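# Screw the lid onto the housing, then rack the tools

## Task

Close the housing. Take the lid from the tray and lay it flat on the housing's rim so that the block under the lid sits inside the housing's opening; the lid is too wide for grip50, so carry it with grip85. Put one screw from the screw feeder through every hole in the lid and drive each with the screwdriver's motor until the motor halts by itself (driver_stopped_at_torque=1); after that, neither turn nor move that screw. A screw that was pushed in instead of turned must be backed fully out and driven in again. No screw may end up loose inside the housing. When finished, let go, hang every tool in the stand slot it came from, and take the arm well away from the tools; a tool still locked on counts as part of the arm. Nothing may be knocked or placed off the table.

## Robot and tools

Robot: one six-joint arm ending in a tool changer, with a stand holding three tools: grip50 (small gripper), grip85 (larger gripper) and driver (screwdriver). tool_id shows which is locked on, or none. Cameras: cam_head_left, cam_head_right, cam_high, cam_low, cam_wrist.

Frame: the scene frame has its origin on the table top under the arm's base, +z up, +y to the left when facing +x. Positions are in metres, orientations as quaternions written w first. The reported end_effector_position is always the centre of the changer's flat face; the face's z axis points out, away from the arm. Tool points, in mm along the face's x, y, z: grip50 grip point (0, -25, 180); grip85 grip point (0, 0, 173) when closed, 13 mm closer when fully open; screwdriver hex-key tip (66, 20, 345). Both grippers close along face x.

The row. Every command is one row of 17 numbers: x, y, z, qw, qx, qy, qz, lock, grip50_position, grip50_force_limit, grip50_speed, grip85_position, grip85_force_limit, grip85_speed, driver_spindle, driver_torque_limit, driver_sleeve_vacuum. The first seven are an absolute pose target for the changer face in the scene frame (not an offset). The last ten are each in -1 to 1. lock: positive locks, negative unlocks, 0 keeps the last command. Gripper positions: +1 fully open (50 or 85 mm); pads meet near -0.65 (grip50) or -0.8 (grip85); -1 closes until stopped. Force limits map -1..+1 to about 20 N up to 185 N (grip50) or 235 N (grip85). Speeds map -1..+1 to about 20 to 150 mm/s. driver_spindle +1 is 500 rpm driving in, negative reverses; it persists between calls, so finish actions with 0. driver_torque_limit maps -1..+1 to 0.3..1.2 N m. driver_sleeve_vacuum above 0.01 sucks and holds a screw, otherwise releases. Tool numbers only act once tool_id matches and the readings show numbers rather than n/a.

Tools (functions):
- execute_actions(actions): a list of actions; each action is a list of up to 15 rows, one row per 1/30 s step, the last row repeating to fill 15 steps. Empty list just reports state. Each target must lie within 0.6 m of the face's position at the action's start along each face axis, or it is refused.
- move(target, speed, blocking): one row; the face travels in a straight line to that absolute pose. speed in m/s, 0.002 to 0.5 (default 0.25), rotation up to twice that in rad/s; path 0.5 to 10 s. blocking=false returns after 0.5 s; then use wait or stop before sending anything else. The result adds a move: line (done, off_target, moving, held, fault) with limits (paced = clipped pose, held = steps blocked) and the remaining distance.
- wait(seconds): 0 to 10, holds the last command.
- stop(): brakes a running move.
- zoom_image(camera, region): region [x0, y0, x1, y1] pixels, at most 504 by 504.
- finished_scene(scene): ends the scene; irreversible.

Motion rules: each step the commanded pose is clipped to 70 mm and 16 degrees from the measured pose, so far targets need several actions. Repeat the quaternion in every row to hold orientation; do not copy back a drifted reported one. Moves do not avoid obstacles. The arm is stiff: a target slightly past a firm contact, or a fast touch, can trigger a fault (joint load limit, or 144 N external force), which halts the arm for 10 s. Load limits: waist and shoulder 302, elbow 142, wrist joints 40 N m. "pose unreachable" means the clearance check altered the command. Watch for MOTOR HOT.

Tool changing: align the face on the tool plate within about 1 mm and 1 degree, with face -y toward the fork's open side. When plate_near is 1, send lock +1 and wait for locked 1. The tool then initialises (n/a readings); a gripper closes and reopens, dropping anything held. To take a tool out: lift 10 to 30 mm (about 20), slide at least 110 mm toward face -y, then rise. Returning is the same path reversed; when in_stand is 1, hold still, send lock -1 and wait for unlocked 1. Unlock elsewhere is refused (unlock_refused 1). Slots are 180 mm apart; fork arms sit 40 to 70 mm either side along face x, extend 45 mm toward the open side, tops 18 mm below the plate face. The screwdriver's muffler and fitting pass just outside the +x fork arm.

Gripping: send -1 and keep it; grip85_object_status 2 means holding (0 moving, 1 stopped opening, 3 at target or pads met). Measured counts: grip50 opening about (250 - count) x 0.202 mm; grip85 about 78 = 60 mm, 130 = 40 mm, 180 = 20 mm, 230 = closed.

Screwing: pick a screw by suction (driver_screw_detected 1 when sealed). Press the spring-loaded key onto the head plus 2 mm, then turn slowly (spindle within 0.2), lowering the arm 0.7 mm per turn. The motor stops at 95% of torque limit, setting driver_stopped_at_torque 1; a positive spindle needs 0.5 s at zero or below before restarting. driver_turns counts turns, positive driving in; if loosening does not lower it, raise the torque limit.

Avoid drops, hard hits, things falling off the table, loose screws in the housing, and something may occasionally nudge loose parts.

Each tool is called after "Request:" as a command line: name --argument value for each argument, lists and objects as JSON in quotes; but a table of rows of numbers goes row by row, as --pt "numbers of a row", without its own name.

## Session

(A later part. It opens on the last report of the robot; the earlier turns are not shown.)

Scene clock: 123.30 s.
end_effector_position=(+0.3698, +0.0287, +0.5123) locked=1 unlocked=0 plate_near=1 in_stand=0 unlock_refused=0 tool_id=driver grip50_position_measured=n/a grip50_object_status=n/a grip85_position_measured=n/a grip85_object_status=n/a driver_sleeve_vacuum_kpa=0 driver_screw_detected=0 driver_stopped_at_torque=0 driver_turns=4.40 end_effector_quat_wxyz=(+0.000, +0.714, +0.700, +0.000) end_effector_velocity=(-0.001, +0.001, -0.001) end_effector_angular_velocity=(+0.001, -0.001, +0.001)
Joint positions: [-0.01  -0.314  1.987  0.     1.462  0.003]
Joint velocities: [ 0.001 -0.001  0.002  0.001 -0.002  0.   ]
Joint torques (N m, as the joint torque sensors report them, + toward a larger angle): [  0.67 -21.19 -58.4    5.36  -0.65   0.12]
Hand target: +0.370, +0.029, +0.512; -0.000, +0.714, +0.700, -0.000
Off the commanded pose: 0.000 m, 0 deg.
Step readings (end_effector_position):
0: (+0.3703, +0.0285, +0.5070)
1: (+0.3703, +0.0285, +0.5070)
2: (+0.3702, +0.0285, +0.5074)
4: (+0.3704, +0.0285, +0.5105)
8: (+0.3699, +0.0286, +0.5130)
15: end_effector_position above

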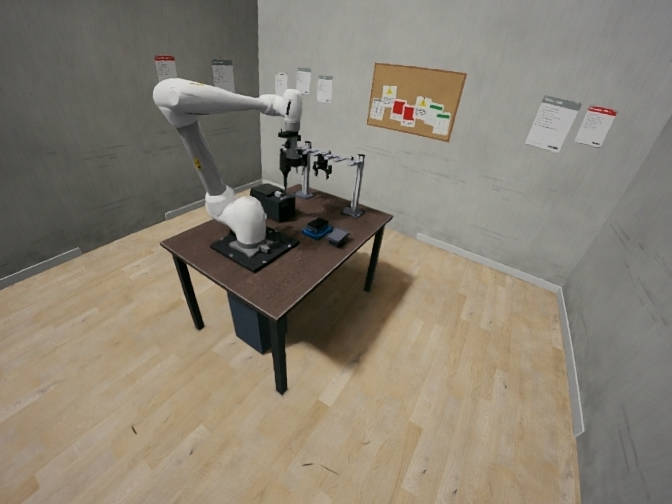

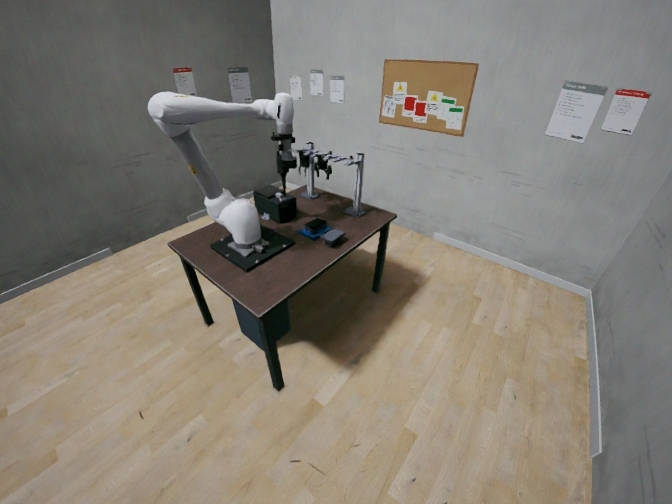

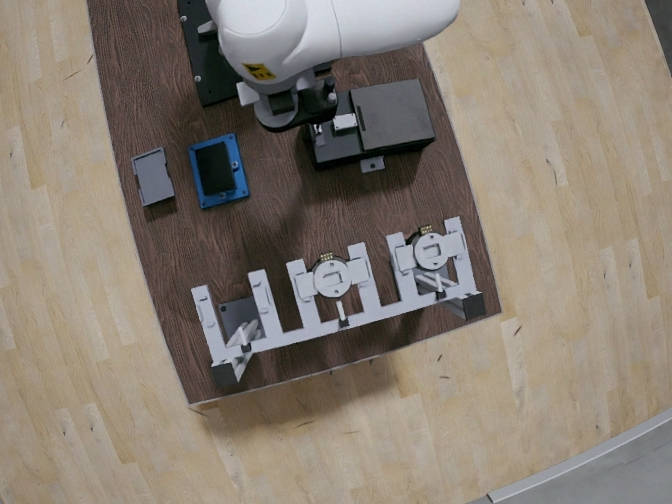

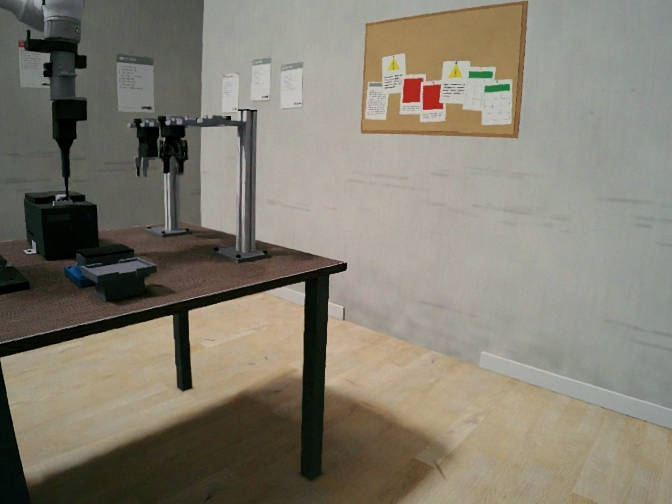

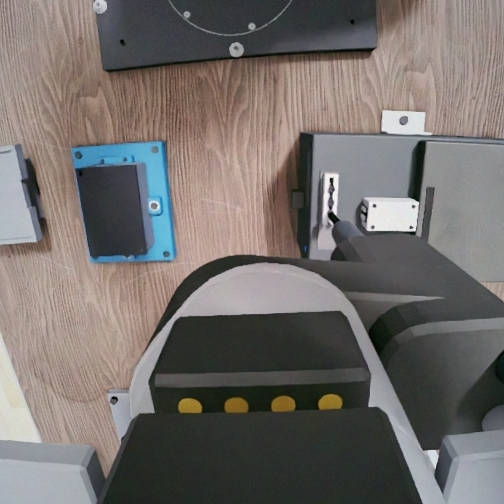

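Request:
wait --seconds 2

Request:
zoom_image --camera "cam_wrist" --region '[310, 185, 350, 225]'

Scene clock: 125.37 s.
end_effector_position=(+0.3697, +0.0287, +0.5122) locked=1 unlocked=0 plate_near=1 in_stand=0 unlock_refused=0 tool_id=driver grip50_position_measured=n/a grip50_object_status=n/a grip85_position_measured=n/a grip85_object_status=n/a driver_sleeve_vacuum_kpa=0 driver_screw_detected=0 driver_stopped_at_torque=0 driver_turns=4.40 end_effector_quat_wxyz=(-0.000, +0.714, +0.700, +0.000) end_effector_velocity=(-0.000, -0.000, +0.000) end_effector_angular_velocity=(-0.000, +0.000, +0.000)
Joint positions: [-0.01  -0.314  1.987  0.     1.462  0.003]
Joint velocities: [ 0. -0.  0. -0.  0. -0.]
Joint torques (N m, as the joint torque sensors report them, + toward a larger angle): [  0.1  -20.81 -58.81   5.27  -0.55  -0.06]
Hand target: +0.370, +0.029, +0.512; -0.000, +0.714, +0.700, -0.000
Off the commanded pose: 0.000 m, 0 deg.
wait: 2.00 s; at rest by 0.10 s

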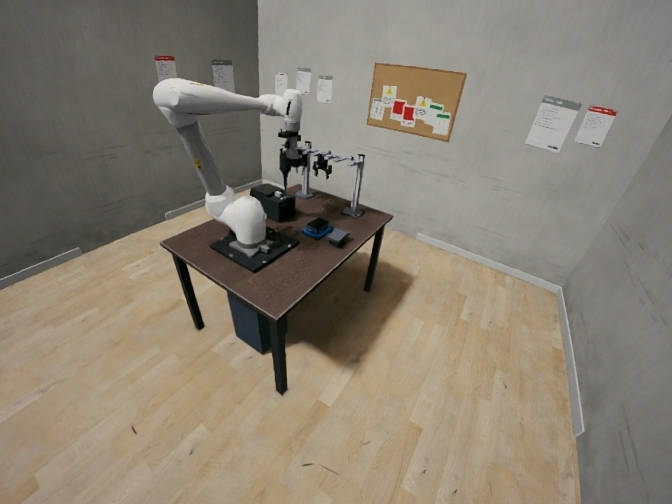

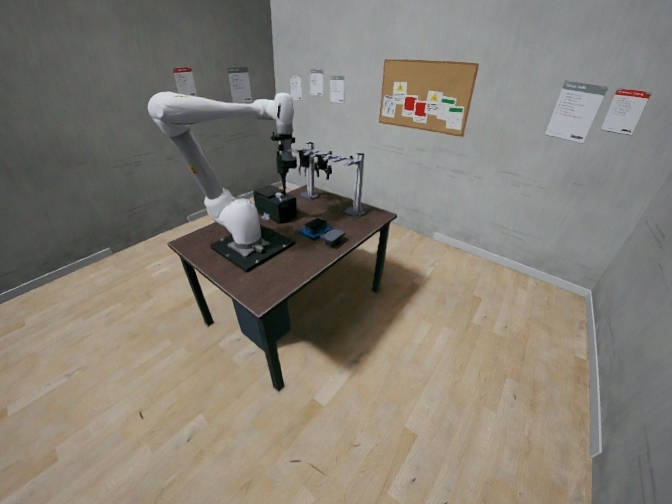

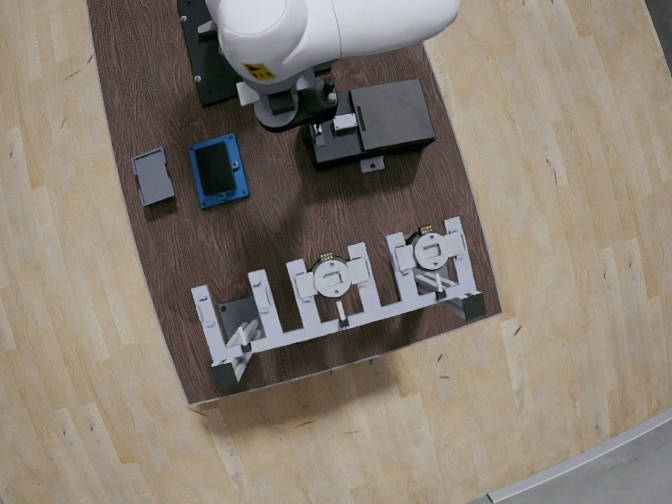

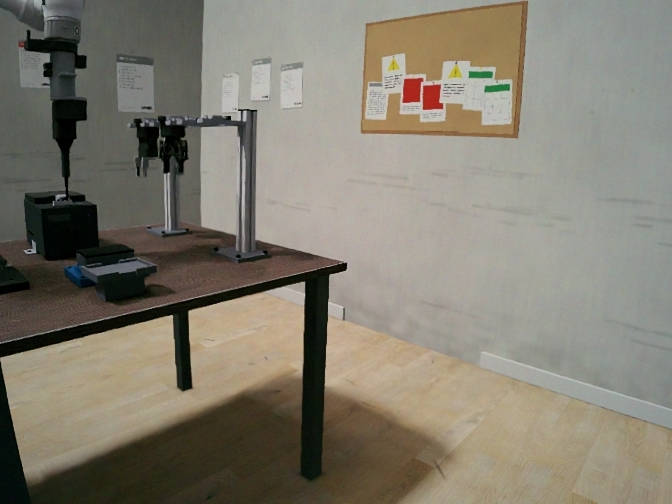

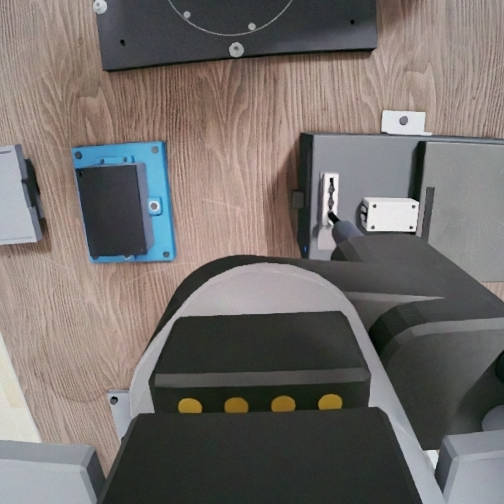

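Region (310, 185, 350, 225) of cam_wrist's 504x504 image, scaled by 12.600, with more detail than that image has.

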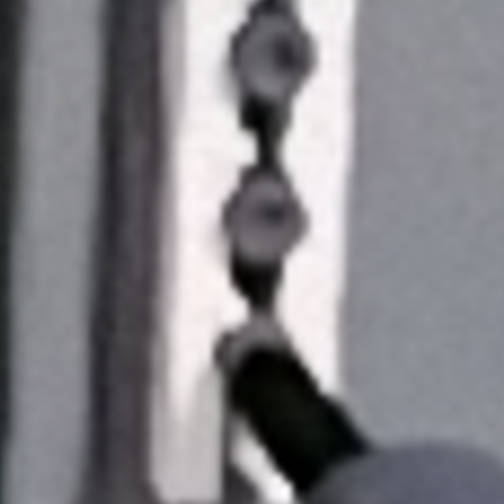

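Request:
execute_actions --actions '[[[0.3693,0.0289,0.5122,0,0.7139,0.7003,0,0,1,0,0,1,0,0,0,0,0],[0.3693,0.0289,0.5122,0,0.7139,0.7003,0,0,1,0,0,1,0,0,0,0,0],[0.3693,0.0289,0.5122,0,0.7139,0.7003,0,0,1,0,0,1,0,0,0,0,0],[0.3693,0.0289,0.5122,0,0.7139,0.7003,0,0,1,0,0,1,0,0,0,0,0],[0.3693,0.0289,0.5122,0,0.7139,0.7003,0,0,1,0,0,1,0,0,0,0,0],[0.3693,0.0289,0.5122,0,0.7139,0.7003,0,0,1,0,0,1,0,0,0,0,0],[0.3693,0.0289,0.5117,0,0.7139,0.7003,0,0,1,0,0,1,0,0,0,0,0],[0.3693,0.0289,0.5112,0,0.7139,0.7003,0,0,1,0,0,1,0,0,0,0,0],[0.3693,0.0289,0.5107,0,0.7139,0.7003,0,0,1,0,0,1,0,0,0,0,0],[0.3693,0.0289,0.5102,0,0.7139,0.7003,0,0,1,0,0,1,0,0,0,0,0],[0.3693,0.0289,0.5097,0,0.7139,0.7003,0,0,1,0,0,1,0,0,0,0,0],[0.3693,0.0289,0.5092,0,0.7139,0.7003,0,0,1,0,0,1,0,0,0,0,0],[0.3693,0.0289,0.5087,0,0.7139,0.7003,0,0,1,0,0,1,0,0,0,0,0]],[[0.3693,0.0289,0.5087,0,0.7139,0.7003,0,0,1,0,0,1,0,0,0.15,0,0],[0.3693,0.0289,0.5087,0,0.7139,0.7003,0,0,1,0,0,1,0,0,0.15,0,0],[0.3693,0.0289,0.5087,0,0.7139,0.7003,0,0,1,0,0,1,0,0,0.15,0,0],[0.3693,0.0289,0.5087,0,0.7139,0.7003,0,0,1,0,0,1,0,0,0.15,0,0],[0.3693,0.0289,0.5087,0,0.7139,0.7003,0,0,1,0,0,1,0,0,0.15,0,0],[0.3693,0.0289,0.5087,0,0.7139,0.7003,0,0,1,0,0,1,0,0,0.15,0,0],[0.3693,0.0289,0.5087,0,0.7139,0.7003,0,0,1,0,0,1,0,0,0.15,0,0],[0.3693,0.0289,0.5087,0,0.7139,0.7003,0,0,1,0,0,1,0,0,0.15,0,0],[0.3693,0.0289,0.5087,0,0.7139,0.7003,0,0,1,0,0,1,0,0,0.15,0,0],[0.3693,0.0289,0.5087,0,0.7139,0.7003,0,0,1,0,0,1,0,0,0,0,1]]]'

Request:
zoom_image --camera "cam_wrist" --region '[310, 185, 350, 225]'

Scene clock: 126.77 s.
end_effector_position=(+0.3693, +0.0289, +0.5087) locked=1 unlocked=0 plate_near=1 in_stand=0 unlock_refused=0 tool_id=driver grip50_position_measured=n/a grip50_object_status=n/a grip85_position_measured=n/a grip85_object_status=n/a driver_sleeve_vacuum_kpa=14 driver_screw_detected=0 driver_stopped_at_torque=0 driver_turns=4.75 end_effector_quat_wxyz=(+0.000, +0.714, +0.700, +0.000) end_effector_velocity=(+0.000, +0.000, -0.000) end_effector_angular_velocity=(+0.000, -0.000, +0.000)
Joint positions: [-0.01  -0.314  1.993  0.     1.455  0.003]
Joint velocities: [ 0.001  0.001  0.     0.    -0.001  0.   ]
Joint torques (N m, as the joint torque sensors report them, + toward a larger angle): [ -0.43 -18.54 -57.39   4.01  -0.36   0.  ]
Hand target: +0.369, +0.029, +0.509; +0.000, +0.714, +0.700, -0.000
Off the commanded pose: 0.000 m, 0 deg.
Step readings (end_effector_position; steps 1 to 15: 1st action; 16 to 30: 2nd action):
0: (+0.3697, +0.0287, +0.5122)
1: (+0.3697, +0.0287, +0.5122)
2: (+0.3695, +0.0288, +0.5122)
4: (+0.3694, +0.0289, +0.5122)
8: (+0.3692, +0.0289, +0.5120)
15: (+0.3691, +0.0289, +0.5091)
16: (+0.3691, +0.0289, +0.5090)
17: (+0.3691, +0.0289, +0.5089)
19: (+0.3692, +0.0289, +0.5089)
23: (+0.3692, +0.0289, +0.5088)
30: end_effector_position above

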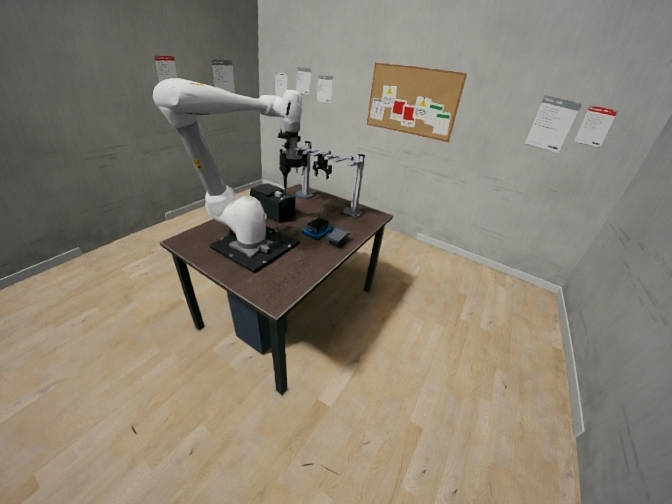

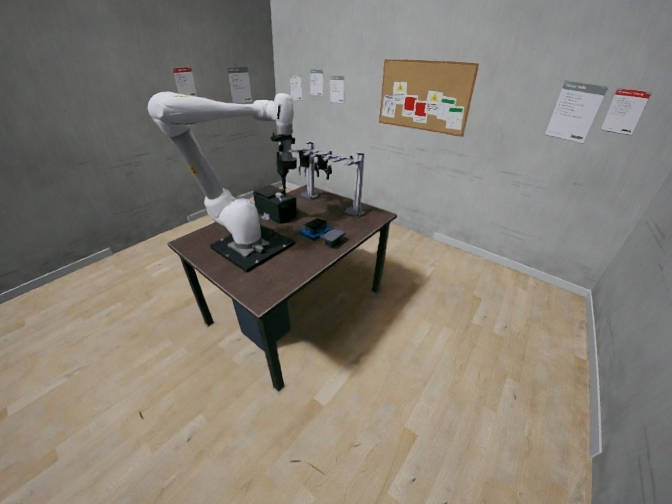

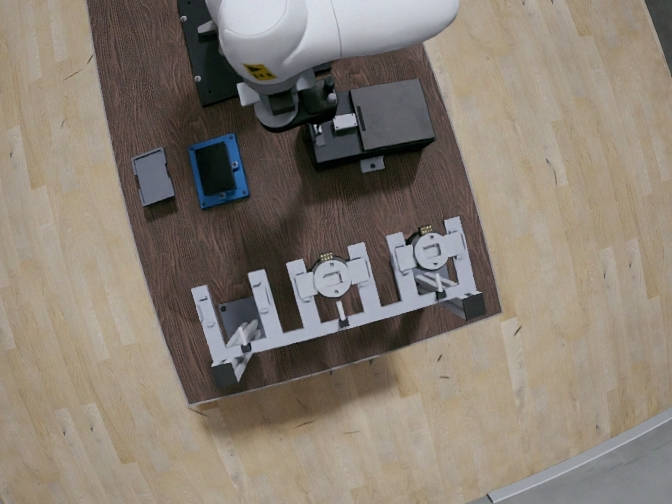

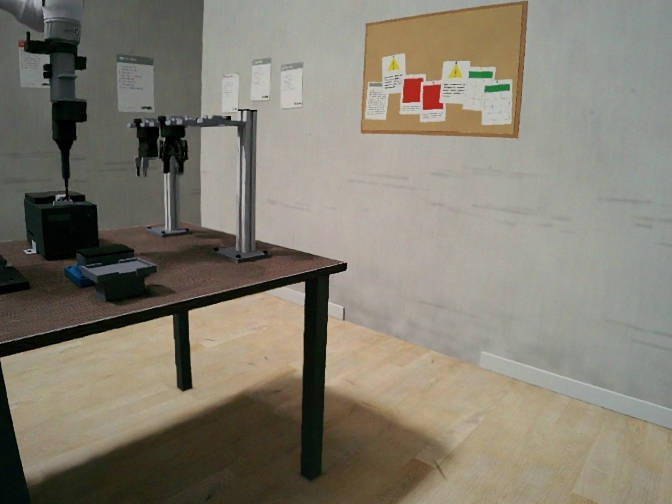

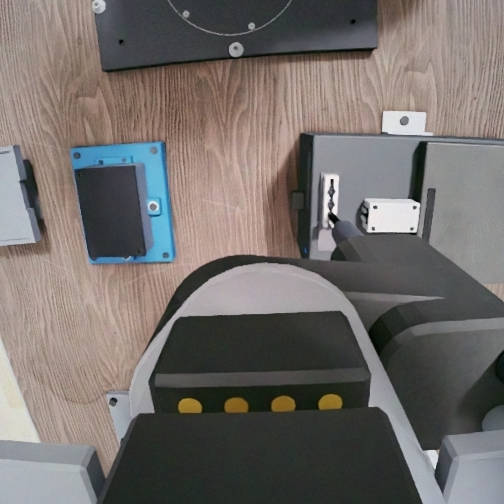

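Region (310, 185, 350, 225) of cam_wrist's 504x504 image, scaled by 12.600, with more detail than that image has.

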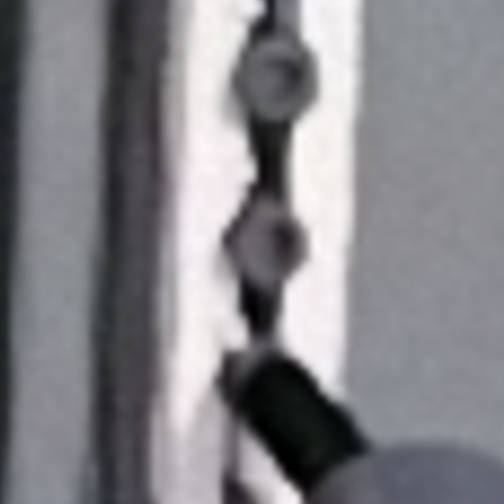

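Request:
execute_actions --actions '[[[0.3693,0.0289,0.5105,0,0.7139,0.7003,0,0,1,0,0,1,0,0,0,0,1],[0.3693,0.0289,0.5125,0,0.7139,0.7003,0,0,1,0,0,1,0,0,0,0,1],[0.3693,0.0289,0.513,0,0.7139,0.7003,0,0,1,0,0,1,0,0,0,0,1],[0.3698,0.0293,0.513,0,0.7139,0.7003,0,0,1,0,0,1,0,0,0,0,1],[0.3698,0.0293,0.513,0,0.7139,0.7003,0,0,1,0,0,1,0,0,0,0,1],[0.3698,0.0293,0.513,0,0.7139,0.7003,0,0,1,0,0,1,0,0,0,0,1],[0.3698,0.0293,0.513,0,0.7139,0.7003,0,0,1,0,0,1,0,0,0,0,1],[0.3698,0.0293,0.513,0,0.7139,0.7003,0,0,1,0,0,1,0,0,0,0,1],[0.3698,0.0293,0.5123,0,0.7139,0.7003,0,0,1,0,0,1,0,0,0,0,1],[0.3698,0.0293,0.5116,0,0.7139,0.7003,0,0,1,0,0,1,0,0,0,0,1],[0.3698,0.0293,0.511,0,0.7139,0.7003,0,0,1,0,0,1,0,0,0,0,1],[0.3698,0.0293,0.5104,0,0.7139,0.7003,0,0,1,0,0,1,0,0,0,0,1],[0.3698,0.0293,0.5098,0,0.7139,0.7003,0,0,1,0,0,1,0,0,0,0,1],[0.3698,0.0293,0.5092,0,0.7139,0.7003,0,0,1,0,0,1,0,0,0,0,1],[0.3698,0.0293,0.5087,0,0.7139,0.7003,0,0,1,0,0,1,0,0,0,0,1]],[[0.3698,0.0293,0.5087,0,0.7139,0.7003,0,0,1,0,0,1,0,0,0,0,1],[0.3698,0.0293,0.5087,0,0.7139,0.7003,0,0,1,0,0,1,0,0,0,0,1],[0.3698,0.0293,0.5087,0,0.7139,0.7003,0,0,1,0,0,1,0,0,0.15,0,1],[0.3698,0.0293,0.5087,0,0.7139,0.7003,0,0,1,0,0,1,0,0,0.15,0,1],[0.3698,0.0293,0.5087,0,0.7139,0.7003,0,0,1,0,0,1,0,0,0.15,0,1],[0.3698,0.0293,0.5087,0,0.7139,0.7003,0,0,1,0,0,1,0,0,0.15,0,1],[0.3698,0.0293,0.5087,0,0.7139,0.7003,0,0,1,0,0,1,0,0,0.15,0,1],[0.3698,0.0293,0.5087,0,0.7139,0.7003,0,0,1,0,0,1,0,0,0.15,0,1],[0.3698,0.0293,0.5087,0,0.7139,0.7003,0,0,1,0,0,1,0,0,0.15,0,1],[0.3698,0.0293,0.5087,0,0.7139,0.7003,0,0,1,0,0,1,0,0,0.15,0,1],[0.3698,0.0293,0.5087,0,0.7139,0.7003,0,0,1,0,0,1,0,0,0.15,0,1],[0.3698,0.0293,0.5087,0,0.7139,0.7003,0,0,1,0,0,1,0,0,0,0,1]]]'

Request:
zoom_image --camera "cam_wrist" --region '[310, 185, 350, 225]'

Scene clock: 128.90 s.
end_effector_position=(+0.3698, +0.0293, +0.5087) locked=1 unlocked=0 plate_near=1 in_stand=0 unlock_refused=0 tool_id=driver grip50_position_measured=n/a grip50_object_status=n/a grip85_position_measured=n/a grip85_object_status=n/a driver_sleeve_vacuum_kpa=14 driver_screw_detected=0 driver_stopped_at_torque=0 driver_turns=5.09 end_effector_quat_wxyz=(-0.000, +0.714, +0.700, +0.000) end_effector_velocity=(+0.000, +0.000, +0.000) end_effector_angular_velocity=(+0.000, -0.001, +0.000)
Joint positions: [-0.009 -0.313  1.993  0.     1.455  0.005]
Joint velocities: [ 0.    -0.    -0.     0.    -0.001 -0.   ]
Joint torques (N m, as the joint torque sensors report them, + toward a larger angle): [ -2.74 -20.03 -59.24   4.11  -1.2    0.24]
Hand target: +0.370, +0.029, +0.509; -0.000, +0.714, +0.700, -0.000
Off the commanded pose: 0.000 m, 0 deg.
Step readings (end_effector_position; steps 1 to 15: 1st action; 16 to 30: 2nd action):
0: (+0.3693, +0.0289, +0.5087)
1: (+0.3693, +0.0289, +0.5087)
2: (+0.3692, +0.0289, +0.5091)
4: (+0.3694, +0.0289, +0.5115)
8: (+0.3697, +0.0293, +0.5128)
15: (+0.3699, +0.0293, +0.5100)
16: (+0.3698, +0.0293, +0.5094)
17: (+0.3698, +0.0293, +0.5090)
19: (+0.3698, +0.0293, +0.5089)
23: (+0.3698, +0.0293, +0.5087)
30: end_effector_position above

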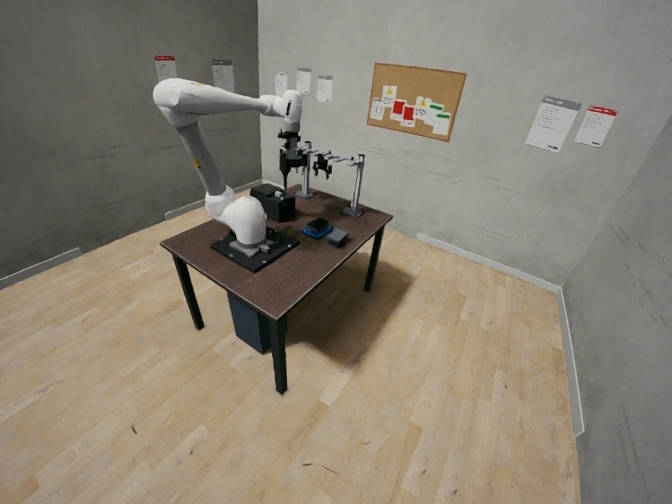

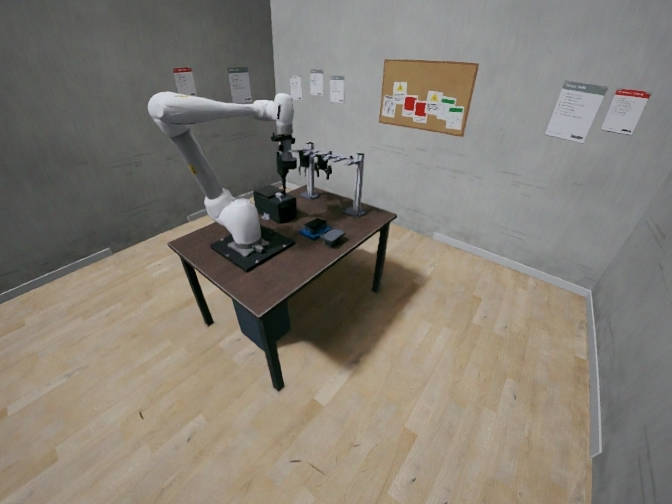

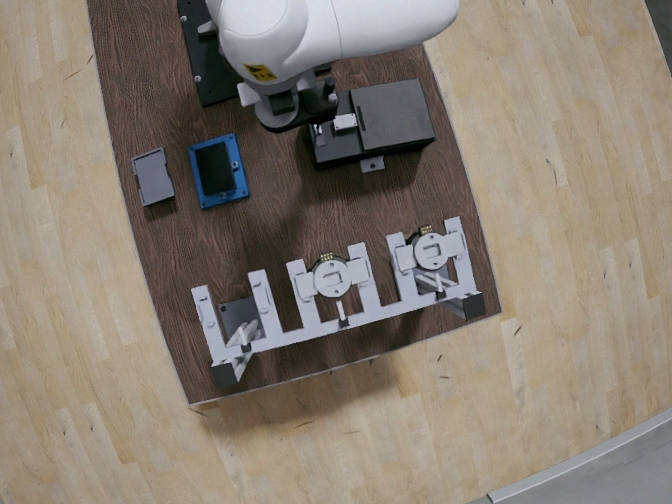

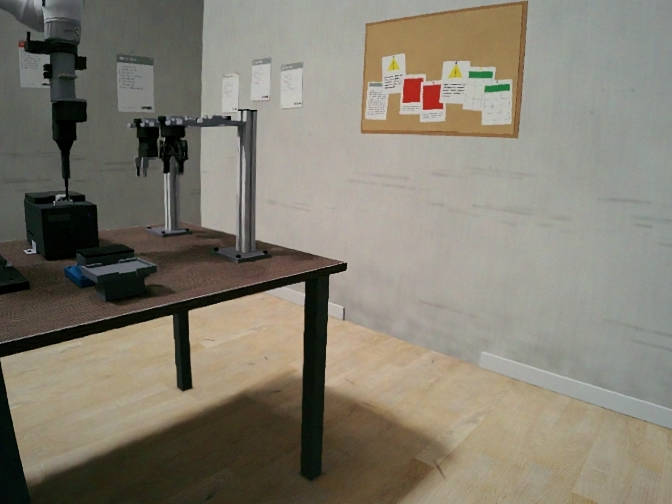

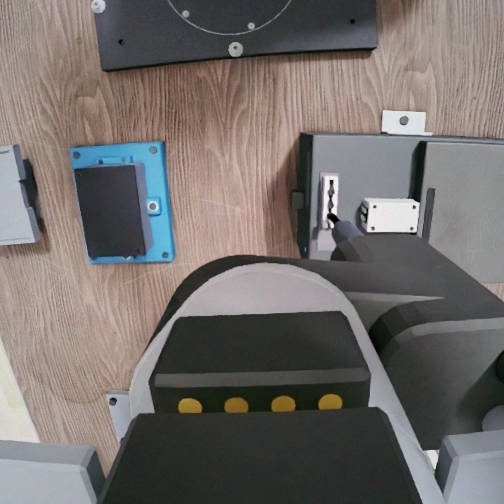

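Region (310, 185, 350, 225) of cam_wrist's 504x504 image, scaled by 12.600, with more detail than that image has.

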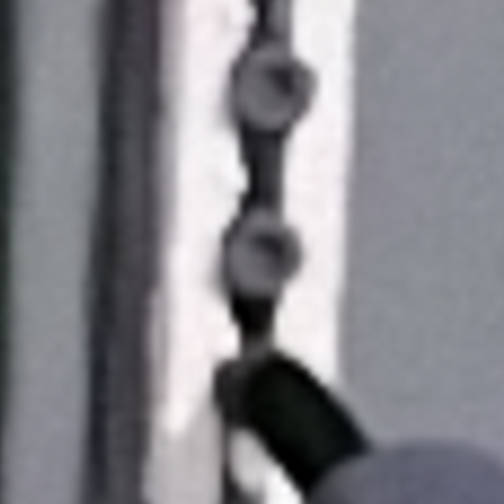

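Request:
execute_actions --actions '[[[0.36983,0.0291,0.5087,0,0.7139,0.7003,0,0,1,0,0,1,0,0,0.2,0,1],[0.36987,0.0289,0.5087,0,0.7139,0.7003,0,0,1,0,0,1,0,0,0.2,0,1],[0.3699,0.0288,0.5087,0,0.7139,0.7003,0,0,1,0,0,1,0,0,0.2,0,1],[0.36995,0.0288,0.5087,0,0.7139,0.7003,0,0,1,0,0,1,0,0,0.2,0,1],[0.3700,0.0288,0.5087,0,0.7139,0.7003,0,0,1,0,0,1,0,0,0.2,0,1],[0.37005,0.0288,0.5087,0,0.7139,0.7003,0,0,1,0,0,1,0,0,0.2,0,1],[0.3701,0.0288,0.5087,0,0.7139,0.7003,0,0,1,0,0,1,0,0,0.2,0,1],[0.37015,0.0288,0.5087,0,0.7139,0.7003,0,0,1,0,0,1,0,0,0.2,0,1],[0.3702,0.0288,0.5087,0,0.7139,0.7003,0,0,1,0,0,1,0,0,0.2,0,1],[0.37024,0.0288,0.5087,0,0.7139,0.7003,0,0,1,0,0,1,0,0,0.2,0,1],[0.37028,0.0288,0.5087,0,0.7139,0.7003,0,0,1,0,0,1,0,0,0.2,0,1],[0.37032,0.0288,0.5087,0,0.7139,0.7003,0,0,1,0,0,1,0,0,0.2,0,1],[0.37036,0.0288,0.5087,0,0.7139,0.7003,0,0,1,0,0,1,0,0,0.2,0,1],[0.3704,0.0288,0.5087,0,0.7139,0.7003,0,0,1,0,0,1,0,0,0.2,0,1],[0.37044,0.0288,0.5087,0,0.7139,0.7003,0,0,1,0,0,1,0,0,0.2,0,1]],[[0.37048,0.0288,0.5087,0,0.7139,0.7003,0,0,1,0,0,1,0,0,0.2,0,1],[0.37052,0.0288,0.5087,0,0.7139,0.7003,0,0,1,0,0,1,0,0,0.2,0,1],[0.37056,0.0288,0.5087,0,0.7139,0.7003,0,0,1,0,0,1,0,0,0.2,0,1],[0.3706,0.0288,0.5087,0,0.7139,0.7003,0,0,1,0,0,1,0,0,0.2,0,1],[0.37064,0.0288,0.5087,0,0.7139,0.7003,0,0,1,0,0,1,0,0,0.2,0,1],[0.37068,0.0288,0.5087,0,0.7139,0.7003,0,0,1,0,0,1,0,0,0.2,0,1],[0.37072,0.0288,0.5087,0,0.7139,0.7003,0,0,1,0,0,1,0,0,0.2,0,1],[0.37076,0.0288,0.5087,0,0.7139,0.7003,0,0,1,0,0,1,0,0,0.2,0,1],[0.3708,0.0288,0.5087,0,0.7139,0.7003,0,0,1,0,0,1,0,0,0.2,0,1],[0.37084,0.0288,0.5087,0,0.7139,0.7003,0,0,1,0,0,1,0,0,0.2,0,1],[0.37088,0.0288,0.5087,0,0.7139,0.7003,0,0,1,0,0,1,0,0,0.2,0,1],[0.37092,0.0288,0.5087,0,0.7139,0.7003,0,0,1,0,0,1,0,0,0.2,0,1],[0.37096,0.0288,0.5087,0,0.7139,0.7003,0,0,1,0,0,1,0,0,0.2,0,1],[0.3710,0.0288,0.5087,0,0.7139,0.7003,0,0,1,0,0,1,0,0,0.2,0,1],[0.3710,0.0288,0.5087,0,0.7139,0.7003,0,0,1,0,0,1,0,0,0,0,1]]]'

Request:
zoom_image --camera "cam_wrist" --region '[310, 185, 350, 225]'

Scene clock: 130.50 s.
end_effector_position=(+0.3709, +0.0288, +0.5087) locked=1 unlocked=0 plate_near=1 in_stand=0 unlock_refused=0 tool_id=driver grip50_position_measured=n/a grip50_object_status=n/a grip85_position_measured=n/a grip85_object_status=n/a driver_sleeve_vacuum_kpa=40 driver_screw_detected=1 driver_stopped_at_torque=0 driver_turns=6.65 end_effector_quat_wxyz=(-0.000, +0.714, +0.700, -0.000) end_effector_velocity=(+0.001, -0.000, +0.000) end_effector_angular_velocity=(+0.000, +0.000, -0.000)
Joint positions: [-0.01  -0.311  1.991  0.     1.454  0.003]
Joint velocities: [-0.     0.002 -0.001  0.    -0.     0.   ]
Joint torques (N m, as the joint torque sensors report them, + toward a larger angle): [ -1.61 -16.56 -62.02   5.09  -2.43   0.31]
Hand target: +0.371, +0.029, +0.509; -0.000, +0.714, +0.700, +0.000
Off the commanded pose: 0.000 m, 0 deg.
Step readings (end_effector_position; steps 1 to 15: 1st action; 16 to 30: 2nd action):
0: (+0.3698, +0.0293, +0.5087)
1: (+0.3698, +0.0293, +0.5087)
2: (+0.3698, +0.0293, +0.5087)
4: (+0.3699, +0.0290, +0.5087)
8: (+0.3700, +0.0288, +0.5086)
15: (+0.3702, +0.0288, +0.5084)
16: (+0.3703, +0.0288, +0.5084)
17: (+0.3704, +0.0288, +0.5085)
19: (+0.3705, +0.0288, +0.5086)
23: (+0.3707, +0.0288, +0.5086)
30: end_effector_position above

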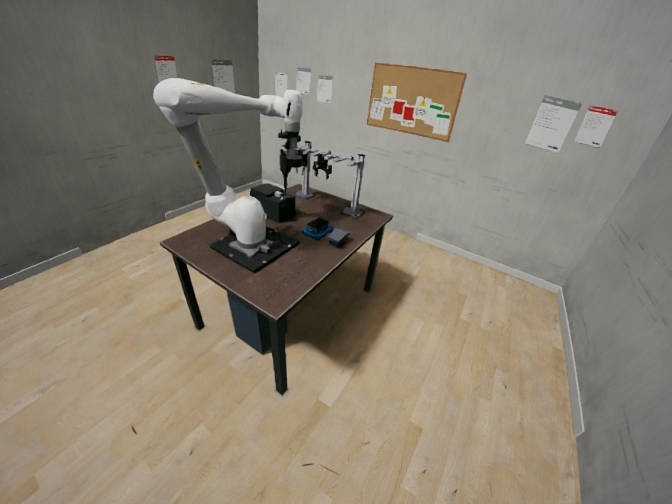

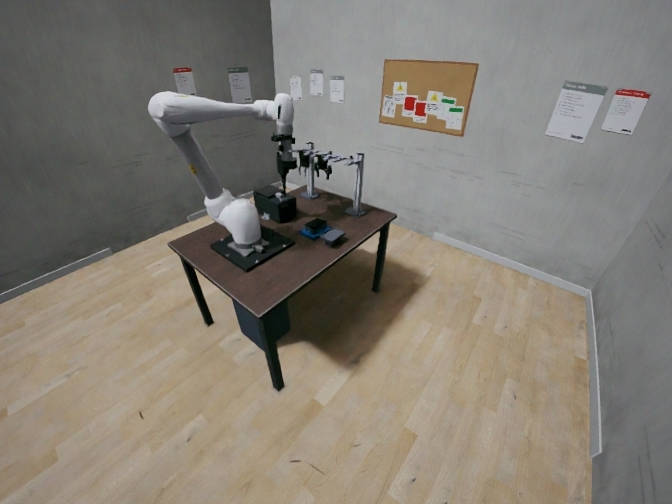

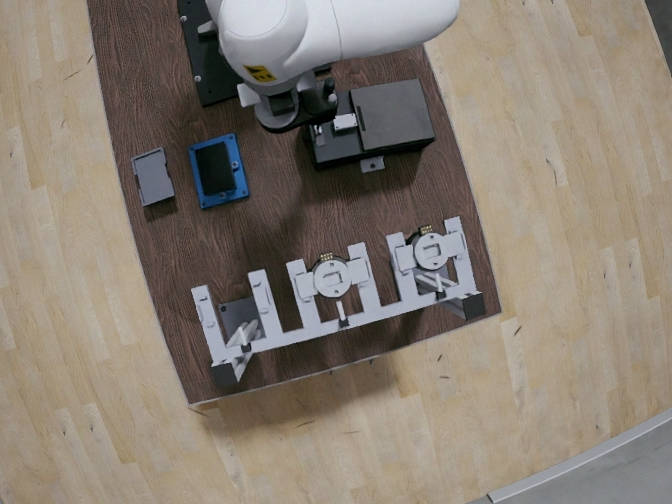

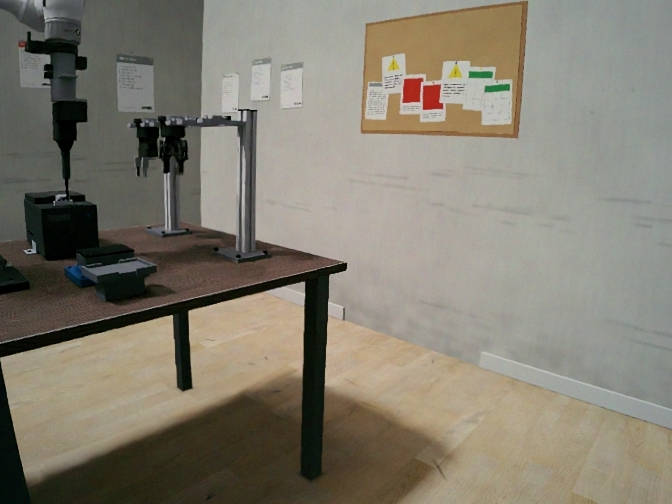

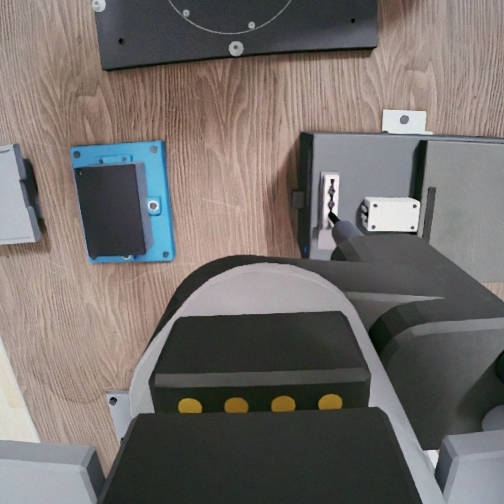

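Region (310, 185, 350, 225) of cam_wrist's 504x504 image, scaled by 12.600, with more detail than that image has.

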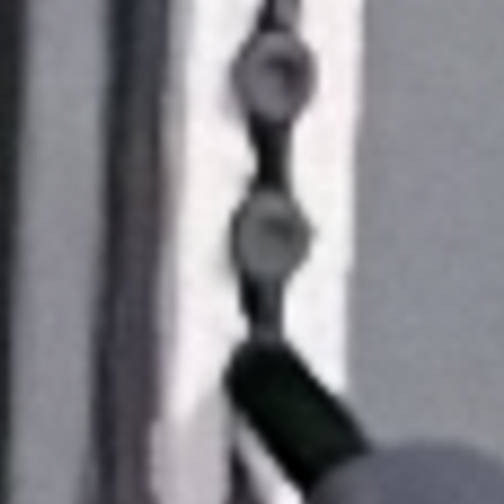

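Request:
execute_actions --actions '[[[0.3706,0.0287,0.5087,0,0.7139,0.7003,0,0,1,0,0,1,0,0,0,0,1],[0.3703,0.0287,0.5087,0,0.7139,0.7003,0,0,1,0,0,1,0,0,0,0,1],[0.3701,0.0287,0.5084,0,0.7139,0.7003,0,0,1,0,0,1,0,0,0.1,0,1],[0.3701,0.0287,0.5080,0,0.7139,0.7003,0,0,1,0,0,1,0,0,0.1,0,1],[0.3701,0.0287,0.5076,0,0.7139,0.7003,0,0,1,0,0,1,0,0,0.1,0,1],[0.3701,0.0287,0.5072,0,0.7139,0.7003,0,0,1,0,0,1,0,0,0.1,0,1],[0.3701,0.0287,0.5068,0,0.7139,0.7003,0,0,1,0,0,1,0,0,0.1,0,1],[0.3701,0.0287,0.5065,0,0.7139,0.7003,0,0,1,0,0,1,0,0,0.1,0,1],[0.3701,0.0287,0.5065,0,0.7139,0.7003,0,0,1,0,0,1,0,0,0.1,0,1],[0.3701,0.0287,0.5065,0,0.7139,0.7003,0,0,1,0,0,1,0,0,0.1,0,1],[0.3701,0.0287,0.5065,0,0.7139,0.7003,0,0,1,0,0,1,0,0,0.1,0,1],[0.3701,0.0287,0.5065,0,0.7139,0.7003,0,0,1,0,0,1,0,0,0.1,0,1],[0.3701,0.0287,0.5065,0,0.7139,0.7003,0,0,1,0,0,1,0,0,0.1,0,1],[0.3701,0.0287,0.5065,0,0.7139,0.7003,0,0,1,0,0,1,0,0,0,0,1]]]'

Request:
move --target '[0.3701,0.0287,0.535,0,0.7139,0.7003,0,0,1,0,0,1,0,0,0,0,1]' --speed 0.06

Request:
zoom_image --camera "cam_wrist" --region '[310, 185, 350, 225]'

Request:
zoom_image --camera "cam_low" --region '[45, 170, 85, 210]'

Scene clock: 131.40 s.
end_effector_position=(+0.3702, +0.0287, +0.5065) locked=1 unlocked=0 plate_near=1 in_stand=0 unlock_refused=0 tool_id=driver grip50_position_measured=n/a grip50_object_status=n/a grip85_position_measured=n/a grip85_object_status=n/a driver_sleeve_vacuum_kpa=40 driver_screw_detected=1 driver_stopped_at_torque=0 driver_turns=6.94 end_effector_quat_wxyz=(-0.000, +0.714, +0.700, -0.000) end_effector_velocity=(-0.000, +0.000, -0.000) end_effector_angular_velocity=(+0.001, +0.000, +0.000)
Joint positions: [-0.01  -0.312  1.996  0.     1.451  0.003]
Joint velocities: [ 0.    -0.001  0.001  0.001 -0.     0.   ]
Joint torques (N m, as the joint torque sensors report them, + toward a larger angle): [ -0.85 -18.49 -56.93   4.54  -0.4    0.11]
Hand target: +0.370, +0.029, +0.506; -0.000, +0.714, +0.700, -0.000
Off the commanded pose: 0.000 m, 0 deg.
Step readings (end_effector_position):
0: (+0.3710, +0.0288, +0.5087)
1: (+0.3710, +0.0288, +0.5087)
2: (+0.3710, +0.0288, +0.5087)
4: (+0.3708, +0.0287, +0.5088)
8: (+0.3704, +0.0287, +0.5072)
15: end_effector_position above

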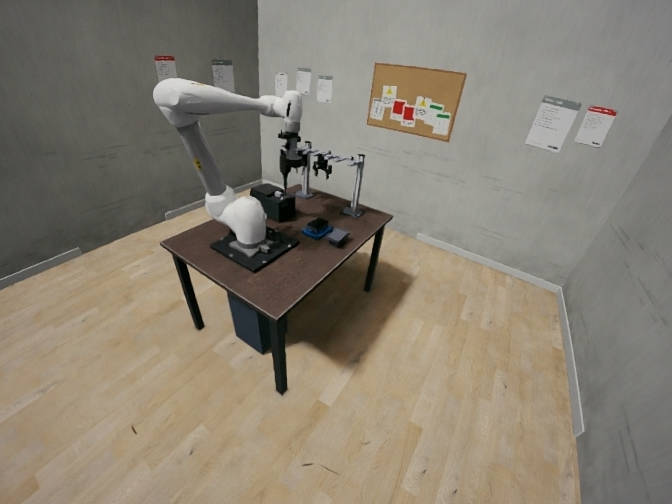

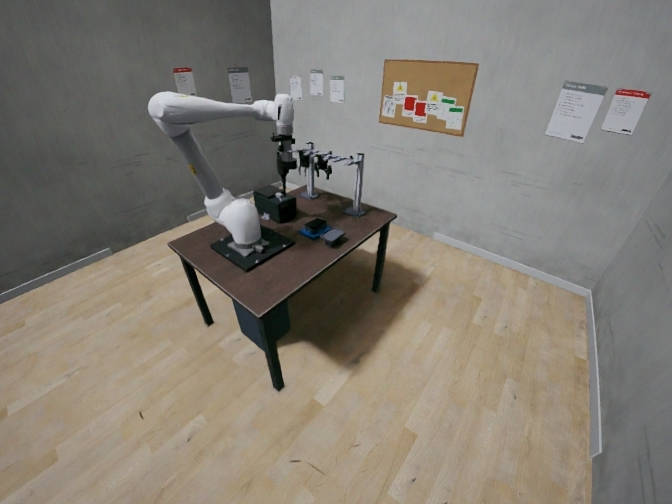

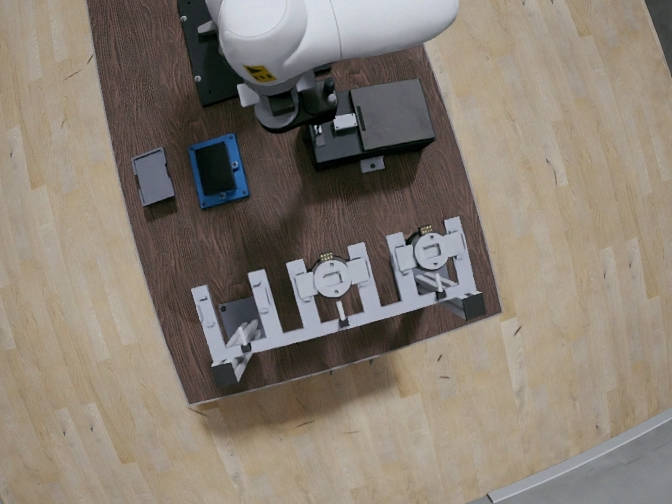

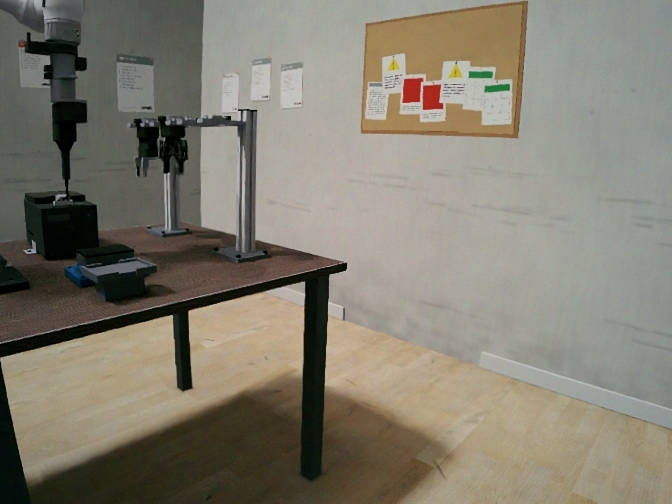

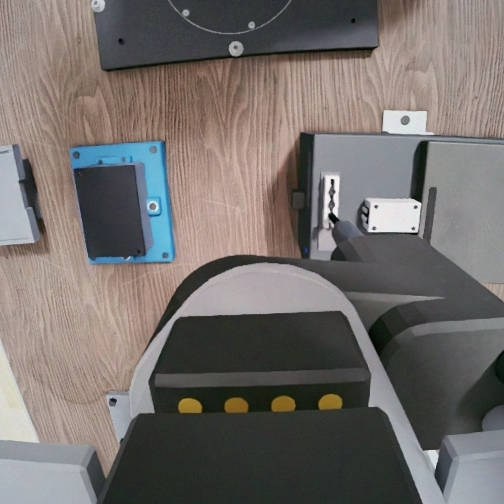

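Scene clock: 132.13 s.
end_effector_position=(+0.3700, +0.0287, +0.5350) locked=1 unlocked=0 plate_near=1 in_stand=0 unlock_refused=0 tool_id=driver grip50_position_measured=n/a grip50_object_status=n/a grip85_position_measured=n/a grip85_object_status=n/a driver_sleeve_vacuum_kpa=40 driver_screw_detected=1 driver_stopped_at_torque=0 driver_turns=6.94 end_effector_quat_wxyz=(-0.000, +0.714, +0.700, +0.000) end_effector_velocity=(+0.000, -0.000, +0.000) end_effector_angular_velocity=(+0.000, +0.001, -0.001)
Joint positions: [-0.01  -0.317  1.948  0.     1.504  0.003]
Joint velocities: [-0.     0.    -0.     0.     0.001  0.001]
Joint torques (N m, as the joint torque sensors report them, + toward a larger angle): [  0.13 -20.34 -61.63   5.05  -0.76   0.11]
Hand target: +0.370, +0.029, +0.535; +0.000, +0.714, +0.700, -0.000
Off the commanded pose: 0.000 m, 0 deg.
move: done

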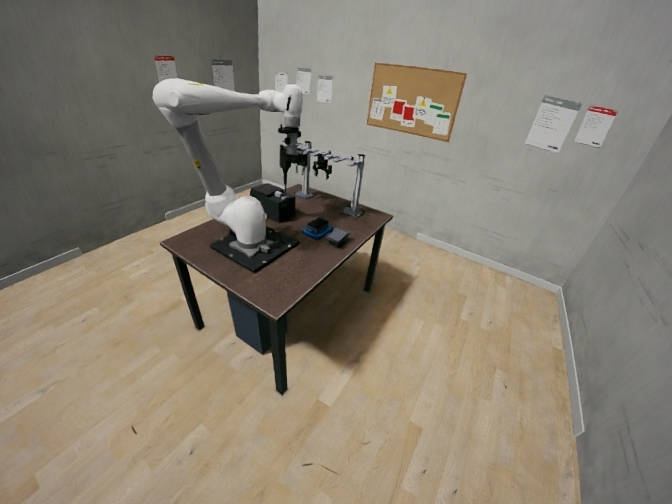

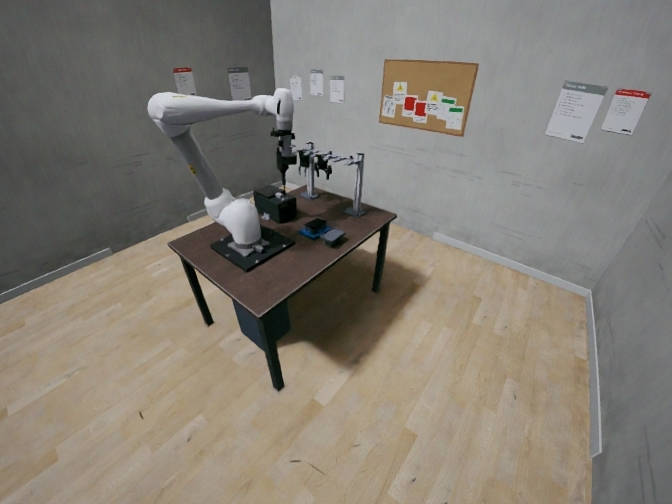

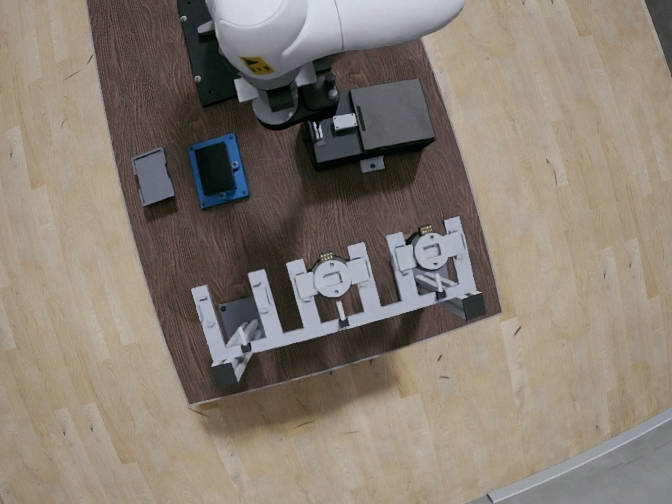

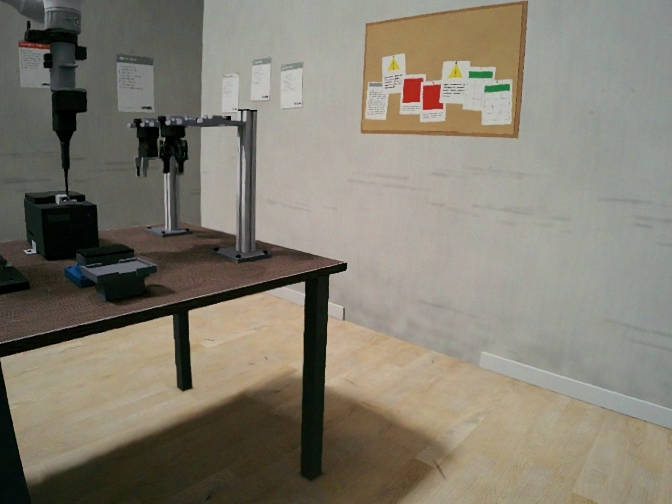

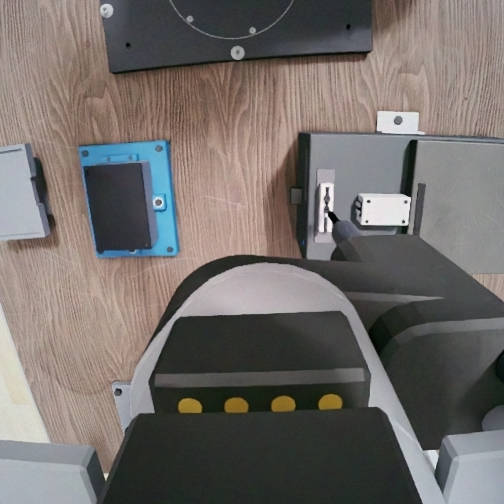

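Region (310, 185, 350, 225) of cam_wrist's 504x504 image, scaled by 12.600, with more detail than that image has.

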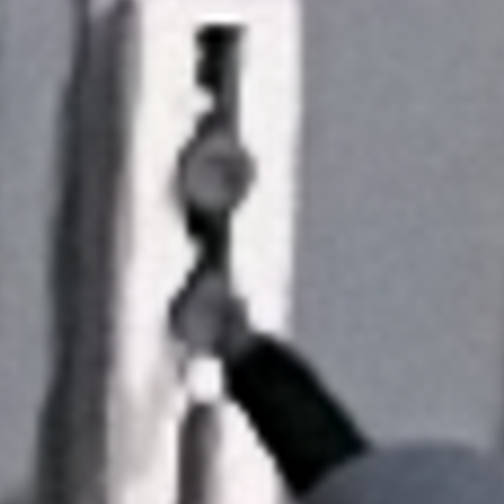

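Region (45, 170, 85, 210) of cam_low's 672x504 image, scaled by 12.600, with more detail than that image has.

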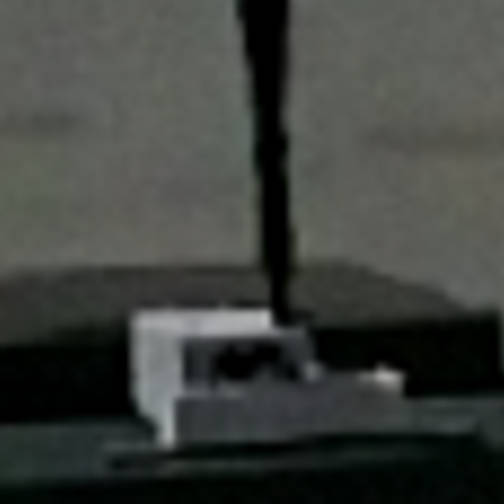

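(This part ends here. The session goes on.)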